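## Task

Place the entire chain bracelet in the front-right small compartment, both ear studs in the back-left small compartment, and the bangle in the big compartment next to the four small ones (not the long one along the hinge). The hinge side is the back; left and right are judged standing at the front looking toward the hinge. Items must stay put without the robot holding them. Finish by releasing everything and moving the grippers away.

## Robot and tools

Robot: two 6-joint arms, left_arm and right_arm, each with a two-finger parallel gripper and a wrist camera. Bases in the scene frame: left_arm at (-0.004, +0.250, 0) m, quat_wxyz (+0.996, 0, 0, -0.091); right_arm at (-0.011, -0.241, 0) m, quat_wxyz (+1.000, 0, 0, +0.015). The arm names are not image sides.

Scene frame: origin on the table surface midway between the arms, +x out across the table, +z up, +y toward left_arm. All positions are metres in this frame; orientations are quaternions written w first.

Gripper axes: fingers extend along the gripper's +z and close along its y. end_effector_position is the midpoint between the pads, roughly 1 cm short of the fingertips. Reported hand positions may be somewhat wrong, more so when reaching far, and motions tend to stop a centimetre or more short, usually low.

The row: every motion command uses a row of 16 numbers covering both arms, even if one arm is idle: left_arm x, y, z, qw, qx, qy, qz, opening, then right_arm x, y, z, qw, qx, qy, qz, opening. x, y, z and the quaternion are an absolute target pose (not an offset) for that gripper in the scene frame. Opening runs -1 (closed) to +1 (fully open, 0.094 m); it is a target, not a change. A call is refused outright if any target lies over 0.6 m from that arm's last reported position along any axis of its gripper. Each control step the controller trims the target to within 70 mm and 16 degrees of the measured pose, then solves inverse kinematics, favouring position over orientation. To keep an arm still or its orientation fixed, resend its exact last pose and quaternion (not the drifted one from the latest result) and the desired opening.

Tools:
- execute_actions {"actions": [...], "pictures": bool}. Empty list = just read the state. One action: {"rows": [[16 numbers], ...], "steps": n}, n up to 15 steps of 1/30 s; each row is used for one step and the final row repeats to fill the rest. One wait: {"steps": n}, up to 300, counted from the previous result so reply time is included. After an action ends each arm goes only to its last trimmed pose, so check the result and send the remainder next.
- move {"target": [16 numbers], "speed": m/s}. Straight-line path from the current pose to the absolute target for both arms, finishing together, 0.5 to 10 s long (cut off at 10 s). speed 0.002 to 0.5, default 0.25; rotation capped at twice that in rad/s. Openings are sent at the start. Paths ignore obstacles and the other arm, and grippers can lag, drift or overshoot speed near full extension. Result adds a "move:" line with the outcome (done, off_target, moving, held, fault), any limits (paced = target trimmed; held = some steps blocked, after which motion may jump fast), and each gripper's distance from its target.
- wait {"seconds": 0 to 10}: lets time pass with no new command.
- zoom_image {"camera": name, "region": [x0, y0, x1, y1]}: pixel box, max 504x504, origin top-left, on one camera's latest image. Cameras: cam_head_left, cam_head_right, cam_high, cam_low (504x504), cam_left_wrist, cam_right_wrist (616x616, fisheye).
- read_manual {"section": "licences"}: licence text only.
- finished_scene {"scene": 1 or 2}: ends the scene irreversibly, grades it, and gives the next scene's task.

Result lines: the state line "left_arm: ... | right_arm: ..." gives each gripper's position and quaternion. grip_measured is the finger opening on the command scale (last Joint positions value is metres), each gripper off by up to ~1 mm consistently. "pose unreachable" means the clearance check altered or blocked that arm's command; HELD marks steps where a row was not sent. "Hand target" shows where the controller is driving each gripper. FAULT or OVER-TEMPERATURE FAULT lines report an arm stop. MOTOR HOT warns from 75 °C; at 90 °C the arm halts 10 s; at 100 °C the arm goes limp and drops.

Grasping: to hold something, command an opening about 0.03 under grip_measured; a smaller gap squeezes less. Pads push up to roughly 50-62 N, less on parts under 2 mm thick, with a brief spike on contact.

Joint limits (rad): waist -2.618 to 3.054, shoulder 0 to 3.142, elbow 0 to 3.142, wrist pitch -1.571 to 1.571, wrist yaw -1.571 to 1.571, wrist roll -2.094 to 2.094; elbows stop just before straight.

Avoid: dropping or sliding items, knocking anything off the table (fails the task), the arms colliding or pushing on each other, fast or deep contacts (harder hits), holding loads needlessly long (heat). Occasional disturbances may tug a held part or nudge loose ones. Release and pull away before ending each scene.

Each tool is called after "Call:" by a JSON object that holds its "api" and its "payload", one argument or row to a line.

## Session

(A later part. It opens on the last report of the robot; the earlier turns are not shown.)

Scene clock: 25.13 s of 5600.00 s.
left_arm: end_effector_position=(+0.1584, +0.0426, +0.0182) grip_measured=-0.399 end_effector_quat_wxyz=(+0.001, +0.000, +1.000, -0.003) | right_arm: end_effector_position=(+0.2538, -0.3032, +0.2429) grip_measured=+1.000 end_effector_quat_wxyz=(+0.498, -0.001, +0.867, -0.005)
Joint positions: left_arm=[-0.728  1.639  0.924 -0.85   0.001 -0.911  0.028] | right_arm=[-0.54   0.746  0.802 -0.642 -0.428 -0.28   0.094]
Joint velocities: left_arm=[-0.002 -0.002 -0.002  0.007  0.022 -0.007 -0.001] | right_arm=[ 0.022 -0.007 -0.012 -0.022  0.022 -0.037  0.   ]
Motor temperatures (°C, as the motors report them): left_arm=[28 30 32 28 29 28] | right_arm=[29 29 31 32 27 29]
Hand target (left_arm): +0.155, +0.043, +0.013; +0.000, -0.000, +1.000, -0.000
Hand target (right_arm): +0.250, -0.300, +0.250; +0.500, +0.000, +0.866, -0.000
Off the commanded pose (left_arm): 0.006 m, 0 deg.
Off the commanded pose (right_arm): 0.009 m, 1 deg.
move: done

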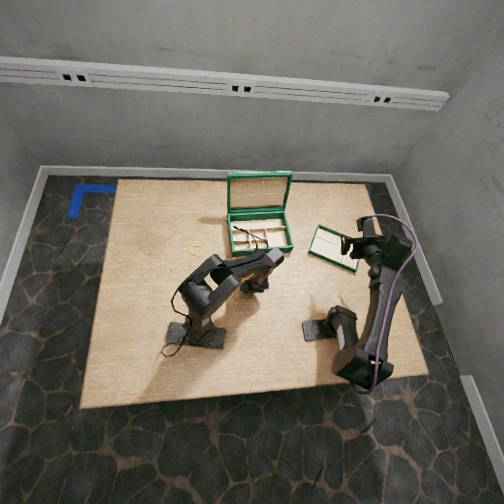

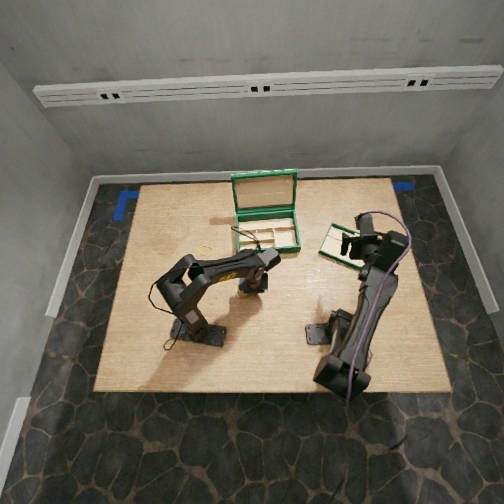

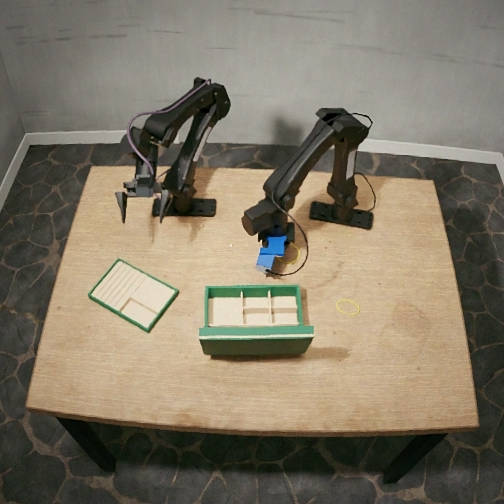

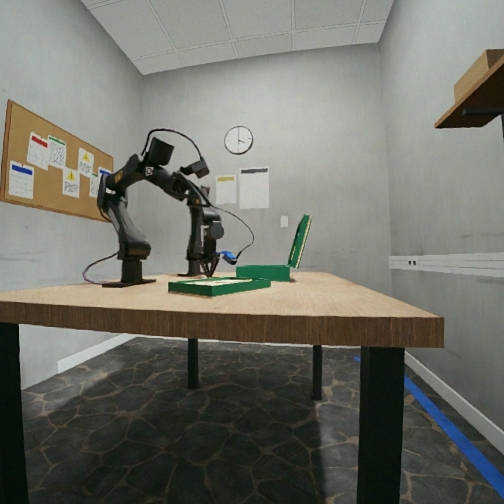

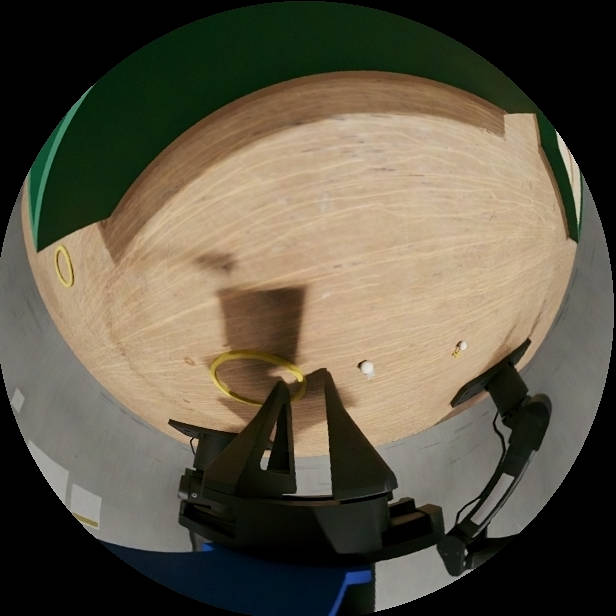

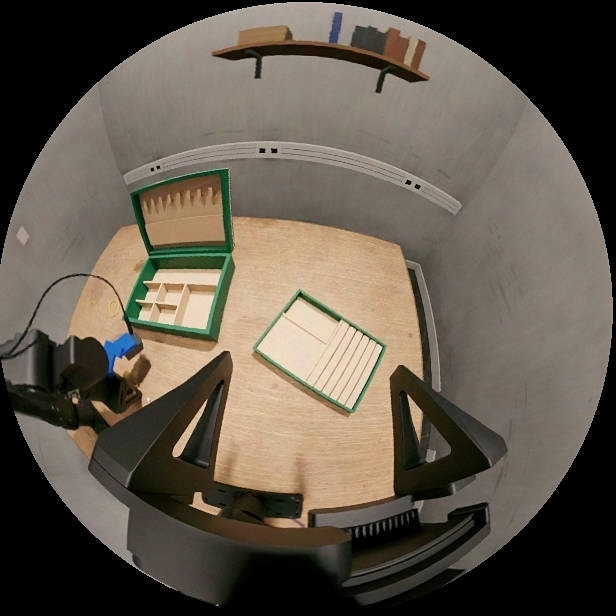

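Call:
{"api": "move", "payload": {
  "target": [0.15,0.045,0.005,0,0,1,0,-0.4,0.25,-0.3,0.25,0.5,0,0.866,0,1],
  "speed": 0.03
}}

Call:
{"api": "move", "payload": {
  "target": [0.15,0.045,0.005,0,0,1,0,-1,0.25,-0.3,0.25,0.5,0,0.866,0,1],
  "speed": 0.03
}}

Call:
{"api": "move", "payload": {
  "target": [0.2,0.0,0.14,0,0,1,0,-1,0.25,-0.3,0.25,0.5,0,0.866,0,1],
  "speed": 0.1
}}

Scene clock: 27.00 s of 5600.00 s.
left_arm: end_effector_position=(+0.1544, +0.0439, +0.0123) grip_measured=-0.399 end_effector_quat_wxyz=(+0.001, -0.001, +1.000, -0.002) | right_arm: end_effector_position=(+0.2538, -0.3032, +0.2429) grip_measured=+1.000 end_effector_quat_wxyz=(+0.498, -0.001, +0.867, -0.005)
Joint positions: left_arm=[-0.737  1.639  0.897 -0.825  0.001 -0.921  0.028] | right_arm=[-0.54   0.746  0.802 -0.642 -0.428 -0.28   0.094]
Joint velocities: left_arm=[-0.007 -0.002  0.007  0.037  0.007  0.051 -0.001] | right_arm=[ 0.007 -0.017 -0.007 -0.007  0.051  0.007  0.   ]
Motor temperatures (°C, as the motors report them): left_arm=[28 30 32 28 29 28] | right_arm=[29 29 31 32 27 29]
Hand target (left_arm): +0.150, +0.045, +0.005; -0.000, -0.000, +1.000, +0.000
Hand target (right_arm): +0.250, -0.300, +0.250; +0.500, +0.000, +0.866, -0.000
Off the commanded pose (left_arm): 0.009 m, 0 deg.
Off the commanded pose (right_arm): 0.009 m, 1 deg.
move: done

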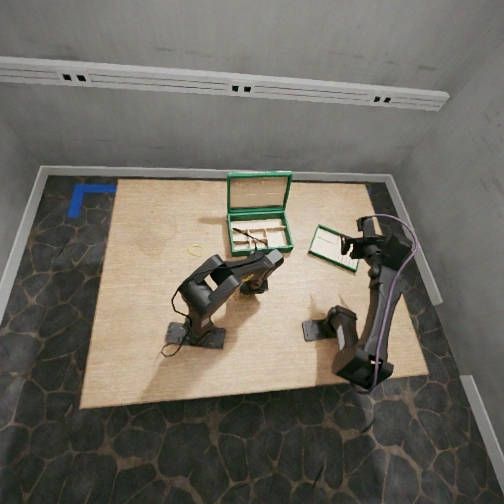

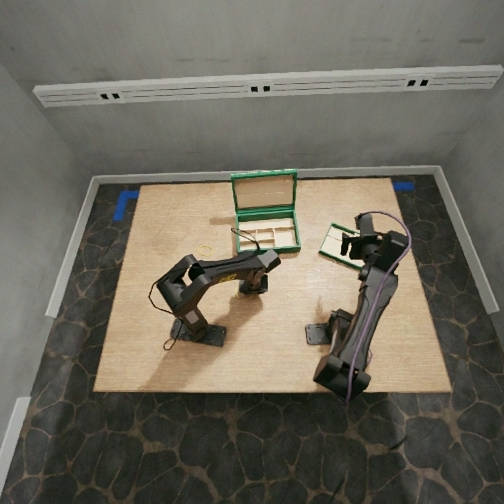

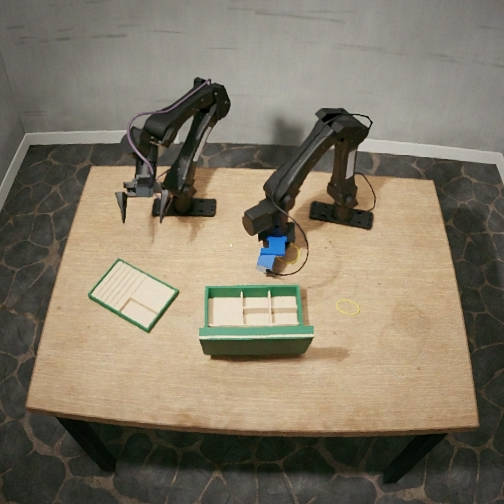

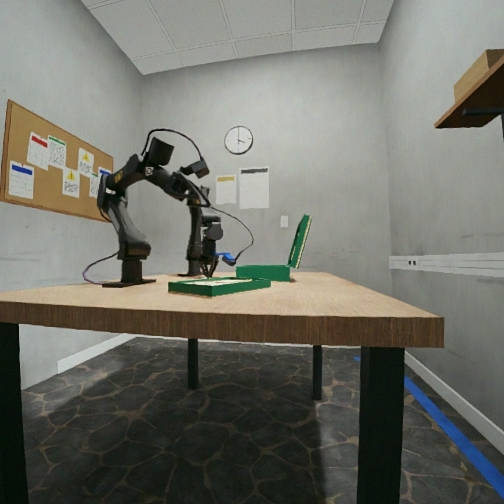

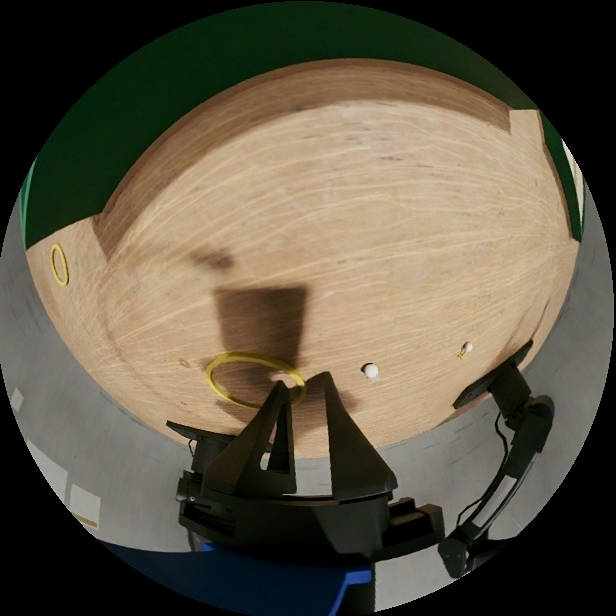

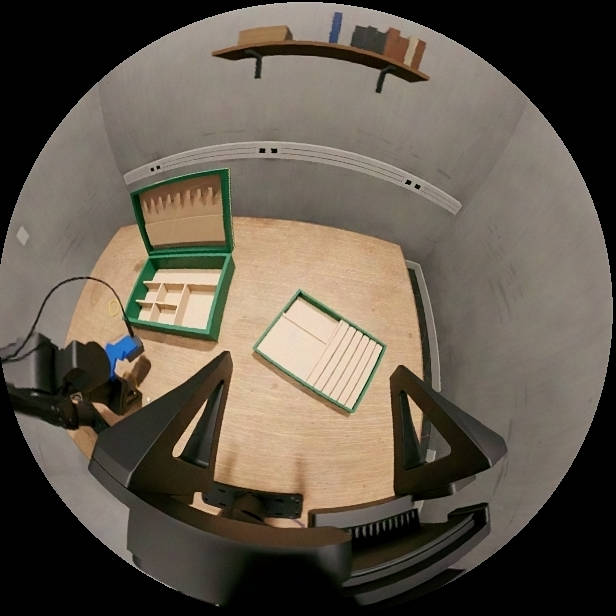

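Scene clock: 27.70 s of 5600.00 s.
left_arm: end_effector_position=(+0.1544, +0.0436, +0.0123) grip_measured=-0.979 end_effector_quat_wxyz=(+0.001, -0.001, +1.000, -0.003) | right_arm: end_effector_position=(+0.2538, -0.3032, +0.2429) grip_measured=+1.000 end_effector_quat_wxyz=(+0.498, -0.001, +0.867, -0.005)
Joint positions: left_arm=[-0.737  1.639  0.897 -0.824  0.002 -0.921  0.001] | right_arm=[-0.54   0.746  0.802 -0.642 -0.428 -0.28   0.094]
Joint velocities: left_arm=[-0.022 -0.012 -0.007 -0.022  0.007 -0.022 -0.001] | right_arm=[ 0.002 -0.007 -0.007 -0.007 -0.066  0.022  0.   ]
Motor temperatures (°C, as the motors report them): left_arm=[28 30 32 28 29 28] | right_arm=[29 29 31 32 27 29]
Hand target (left_arm): +0.150, +0.045, +0.005; -0.000, +0.000, +1.000, -0.000
Hand target (right_arm): +0.250, -0.300, +0.250; +0.500, +0.000, +0.866, -0.000
Off the commanded pose (left_arm): 0.009 m, 0 deg.
Off the commanded pose (right_arm): 0.009 m, 1 deg.
move: done

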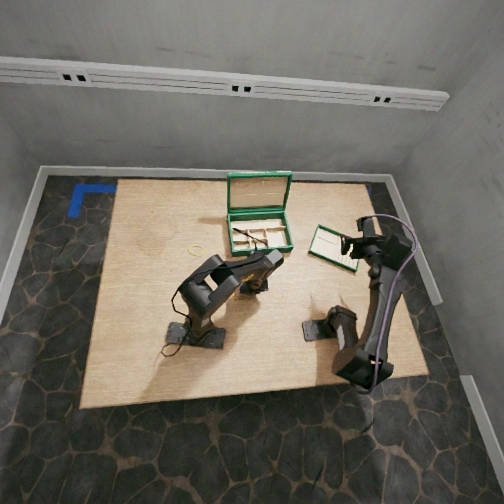

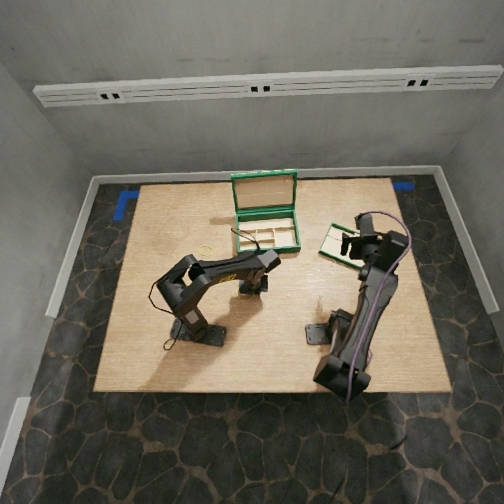

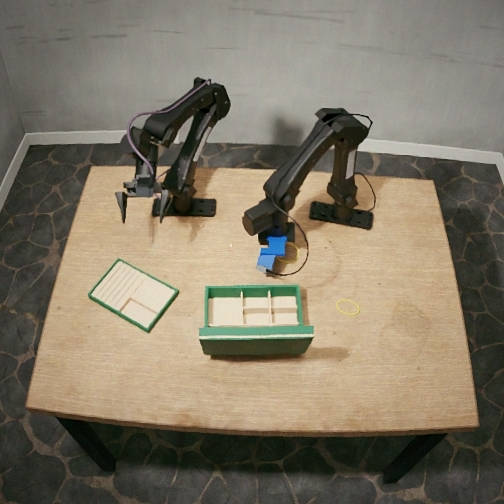

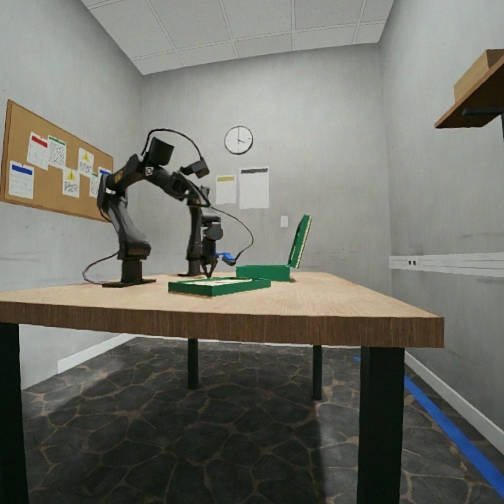

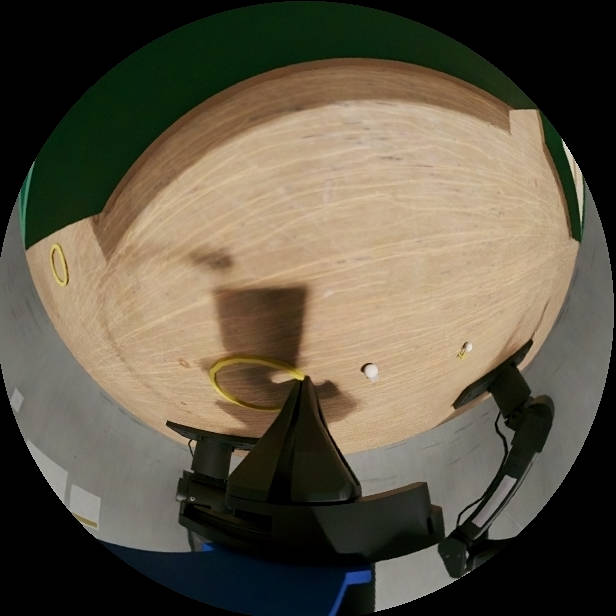

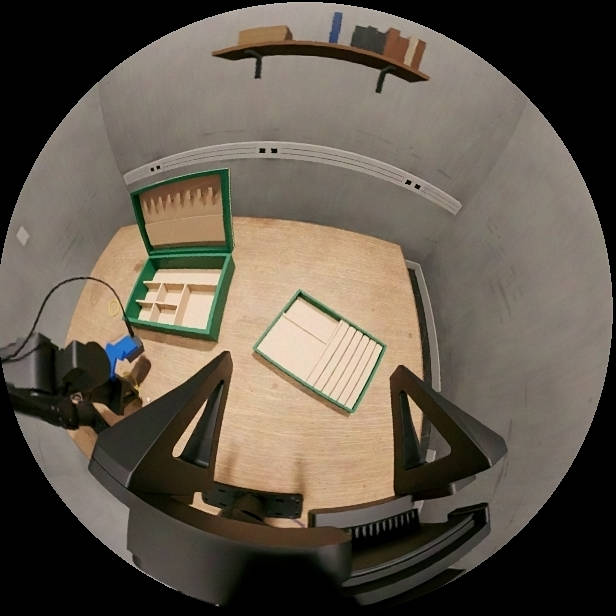

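Scene clock: 29.70 s of 5600.00 s.
left_arm: end_effector_position=(+0.1924, +0.0048, +0.1331) grip_measured=-0.979 end_effector_quat_wxyz=(-0.008, +0.000, +1.000, +0.008) | right_arm: end_effector_position=(+0.2538, -0.3032, +0.2429) grip_measured=+1.000 end_effector_quat_wxyz=(+0.498, -0.001, +0.867, -0.005)
Joint positions: left_arm=[-0.716  1.752  1.525 -1.365  0.002 -0.898  0.001] | right_arm=[-0.54   0.746  0.802 -0.642 -0.428 -0.28   0.094]
Joint velocities: left_arm=[-0.017 -0.007  0.007 -0.066 -0.022 -0.037 -0.002] | right_arm=[ 0.007 -0.002 -0.012 -0.007 -0.095  0.007  0.   ]
Motor temperatures (°C, as the motors report them): left_arm=[28 30 32 28 29 28] | right_arm=[29 29 31 32 27 29]
Hand target (left_arm): +0.200, +0.002, +0.140; +0.000, +0.000, +1.000, -0.000
Hand target (right_arm): +0.250, -0.300, +0.250; +0.500, +0.000, +0.866, -0.000
Off the commanded pose (left_arm): 0.011 m, 1 deg.
Off the commanded pose (right_arm): 0.009 m, 1 deg.
move: off_target (left_arm)

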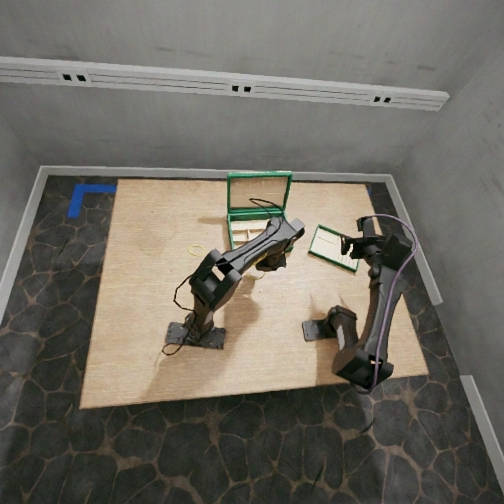

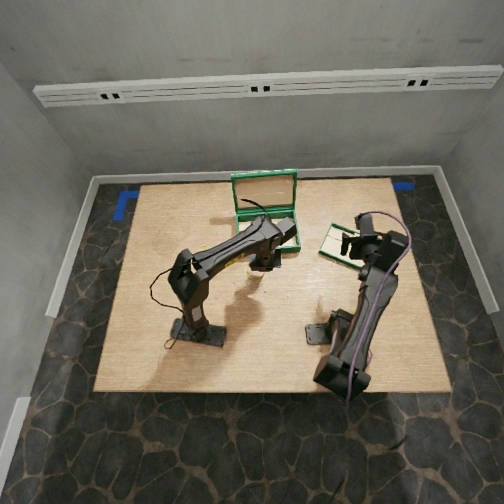

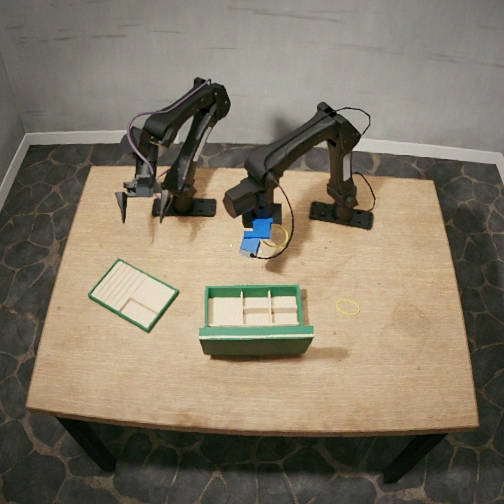

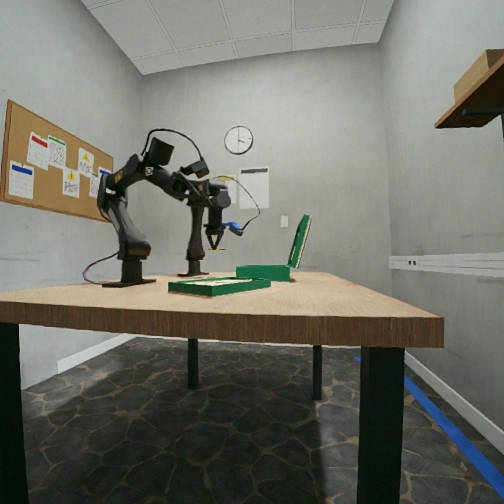

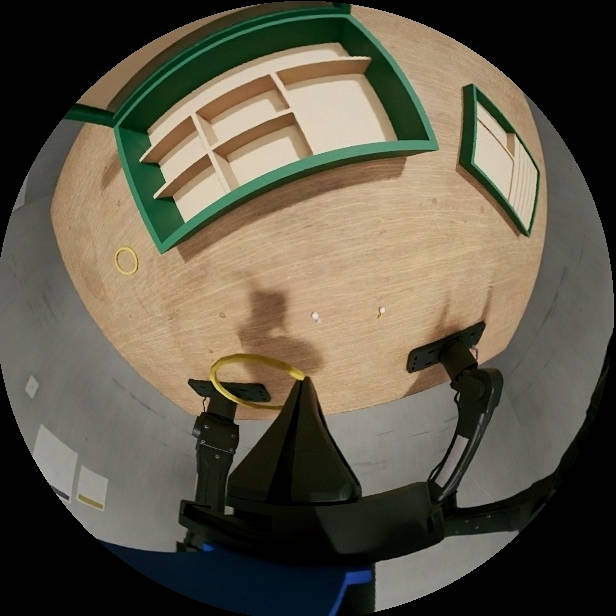

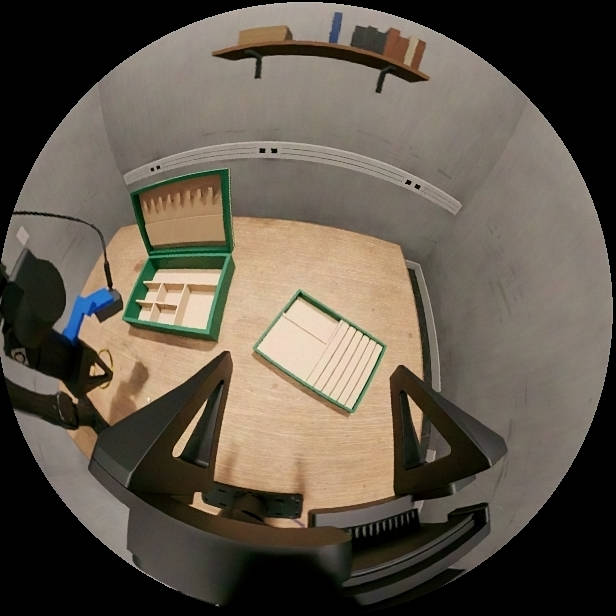

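Call:
{"api": "move", "payload": {
  "target": [0.35,-0.12,0.1,0,0,1,0,-1,0.25,-0.3,0.25,0.5,0,0.866,0,1],
  "speed": 0.1
}}

Scene clock: 32.93 s of 5600.00 s.
left_arm: end_effector_position=(+0.3430, -0.1163, +0.0889) grip_measured=-0.979 end_effector_quat_wxyz=(+0.027, -0.002, +0.999, -0.031) | right_arm: end_effector_position=(+0.2538, -0.3032, +0.2429) grip_measured=+1.000 end_effector_quat_wxyz=(+0.498, -0.001, +0.867, -0.005)
Joint positions: left_arm=[-0.632  2.593  2.677 -1.573  0.002 -0.818  0.001] | right_arm=[-0.54   0.746  0.802 -0.642 -0.428 -0.28   0.094]
Joint velocities: left_arm=[ 0.002 -0.002  0.002 -0.051 -0.051 -0.007 -0.001] | right_arm=[-0.012 -0.002 -0.002 -0.022 -0.022 -0.037  0.   ]
Motor temperatures (°C, as the motors report them): left_arm=[28 31 33 28 29 28] | right_arm=[29 29 31 32 27 29]
Hand target (left_arm): +0.350, -0.117, +0.100; +0.041, -0.001, +0.998, -0.043
Hand target (right_arm): +0.250, -0.300, +0.250; +0.500, +0.000, +0.866, -0.000
Off the commanded pose (left_arm): 0.014 m, 5 deg.
Off the commanded pose (right_arm): 0.009 m, 1 deg.
joint sent to its limit (left arm) — the command would take joint 4 (wrist pitch) past its lower limit, so that joint was sent only as far as its limit.
move: off_target (left_arm)

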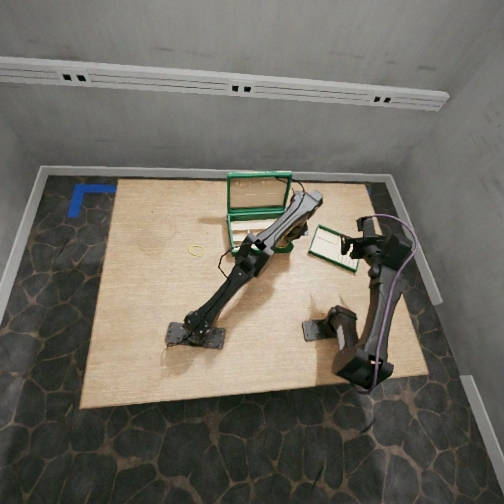

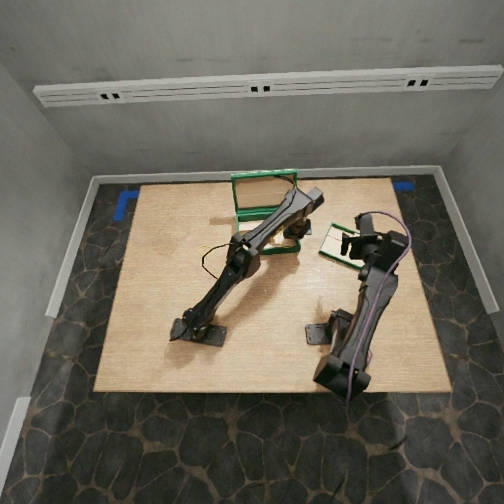

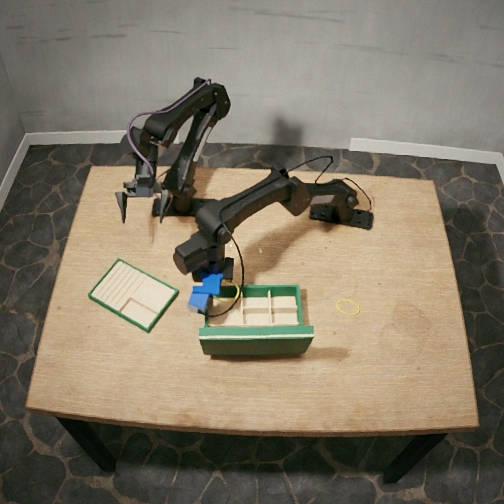

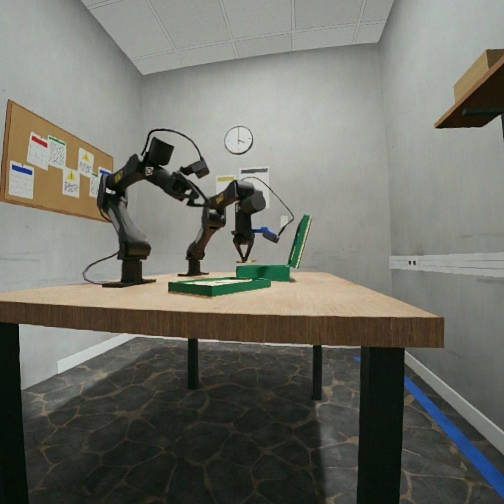

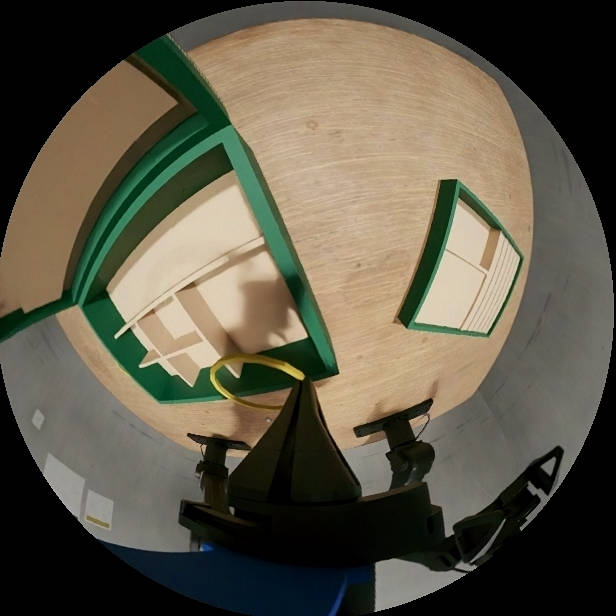

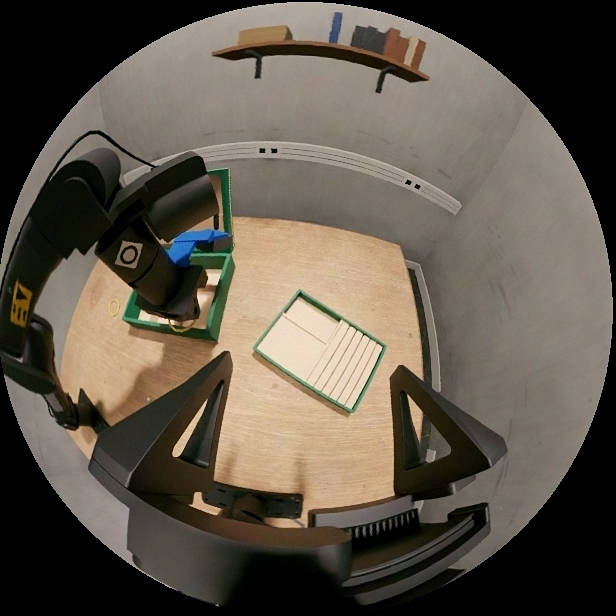

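Call:
{"api": "move", "payload": {
  "target": [0.372,-0.112,0.08,0,0,1,0,-1,0.25,-0.3,0.25,0.5,0,0.866,0,1],
  "speed": 0.04
}}

Scene clock: 35.10 s of 5600.00 s.
left_arm: end_effector_position=(+0.3637, -0.1098, +0.0693) grip_measured=-0.979 end_effector_quat_wxyz=(+0.027, -0.002, +0.999, -0.028) | right_arm: end_effector_position=(+0.2538, -0.3031, +0.2429) grip_measured=+1.000 end_effector_quat_wxyz=(+0.498, -0.001, +0.867, -0.005)
Joint positions: left_arm=[-0.594  2.677  2.76  -1.576  0.002 -0.78   0.001] | right_arm=[-0.54   0.746  0.802 -0.642 -0.428 -0.28   0.094]
Joint velocities: left_arm=[ 0.002 -0.002 -0.002 -0.022 -0.007  0.022 -0.   ] | right_arm=[-0.007 -0.017  0.002  0.081 -0.066  0.007  0.   ]
Motor temperatures (°C, as the motors report them): left_arm=[28 33 33 27 29 28] | right_arm=[29 29 31 32 27 29]
Hand target (left_arm): +0.371, -0.111, +0.080; +0.041, -0.000, +0.998, -0.041
Hand target (right_arm): +0.250, -0.300, +0.250; +0.500, -0.000, +0.866, -0.000
Off the commanded pose (left_arm): 0.014 m, 4 deg.
Off the commanded pose (right_arm): 0.009 m, 1 deg.
joint sent to its limit (left arm) — the command would take joint 4 (wrist pitch) past its lower limit, so that joint was sent only as far as its limit.
move: off_target (left_arm)

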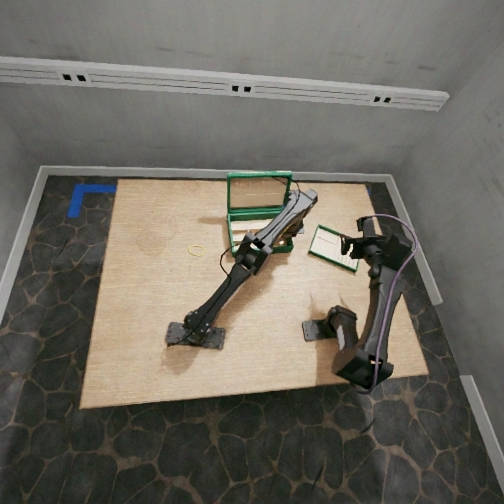

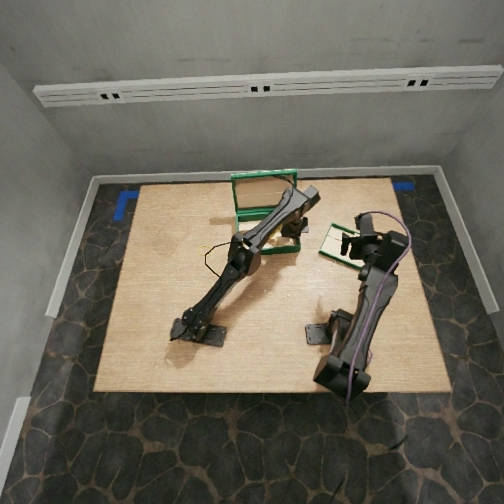

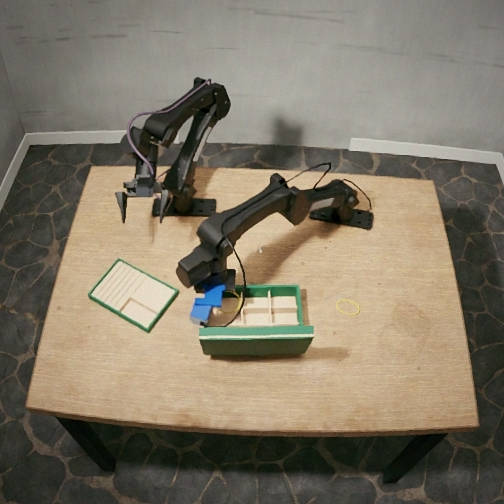

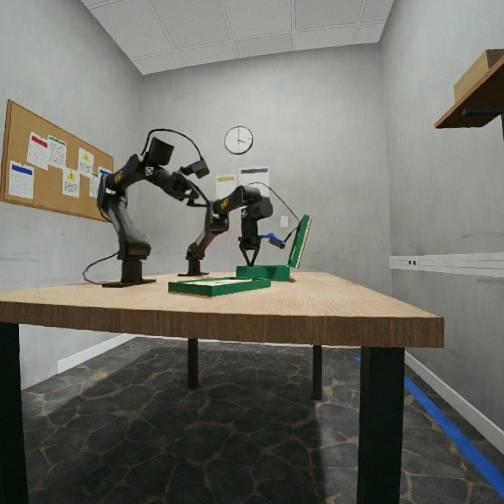

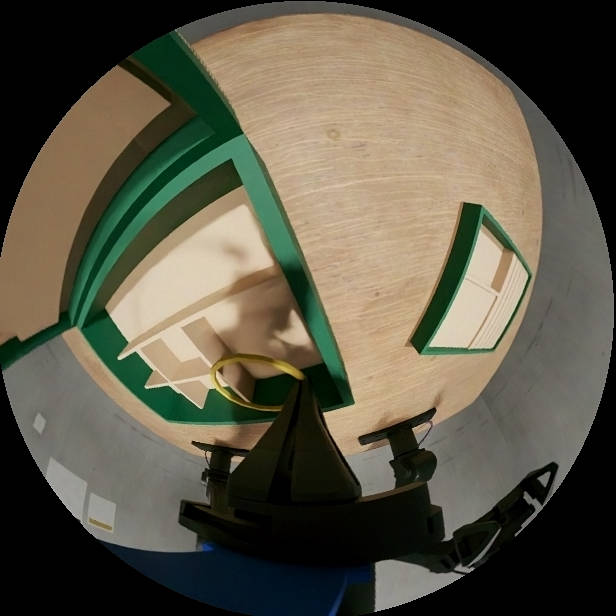

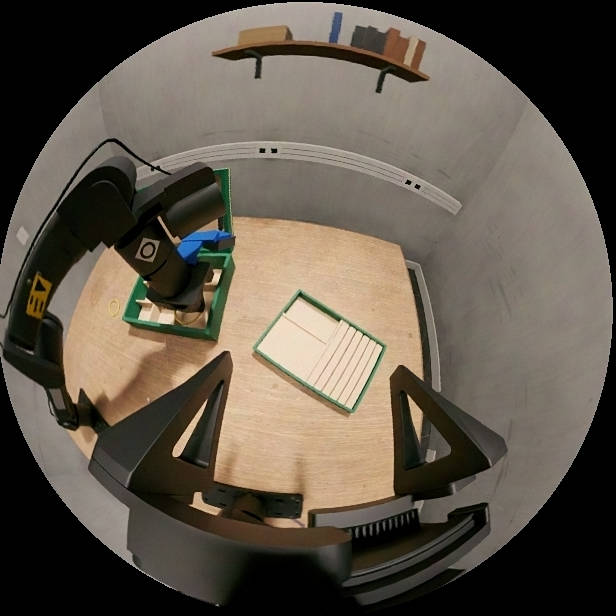

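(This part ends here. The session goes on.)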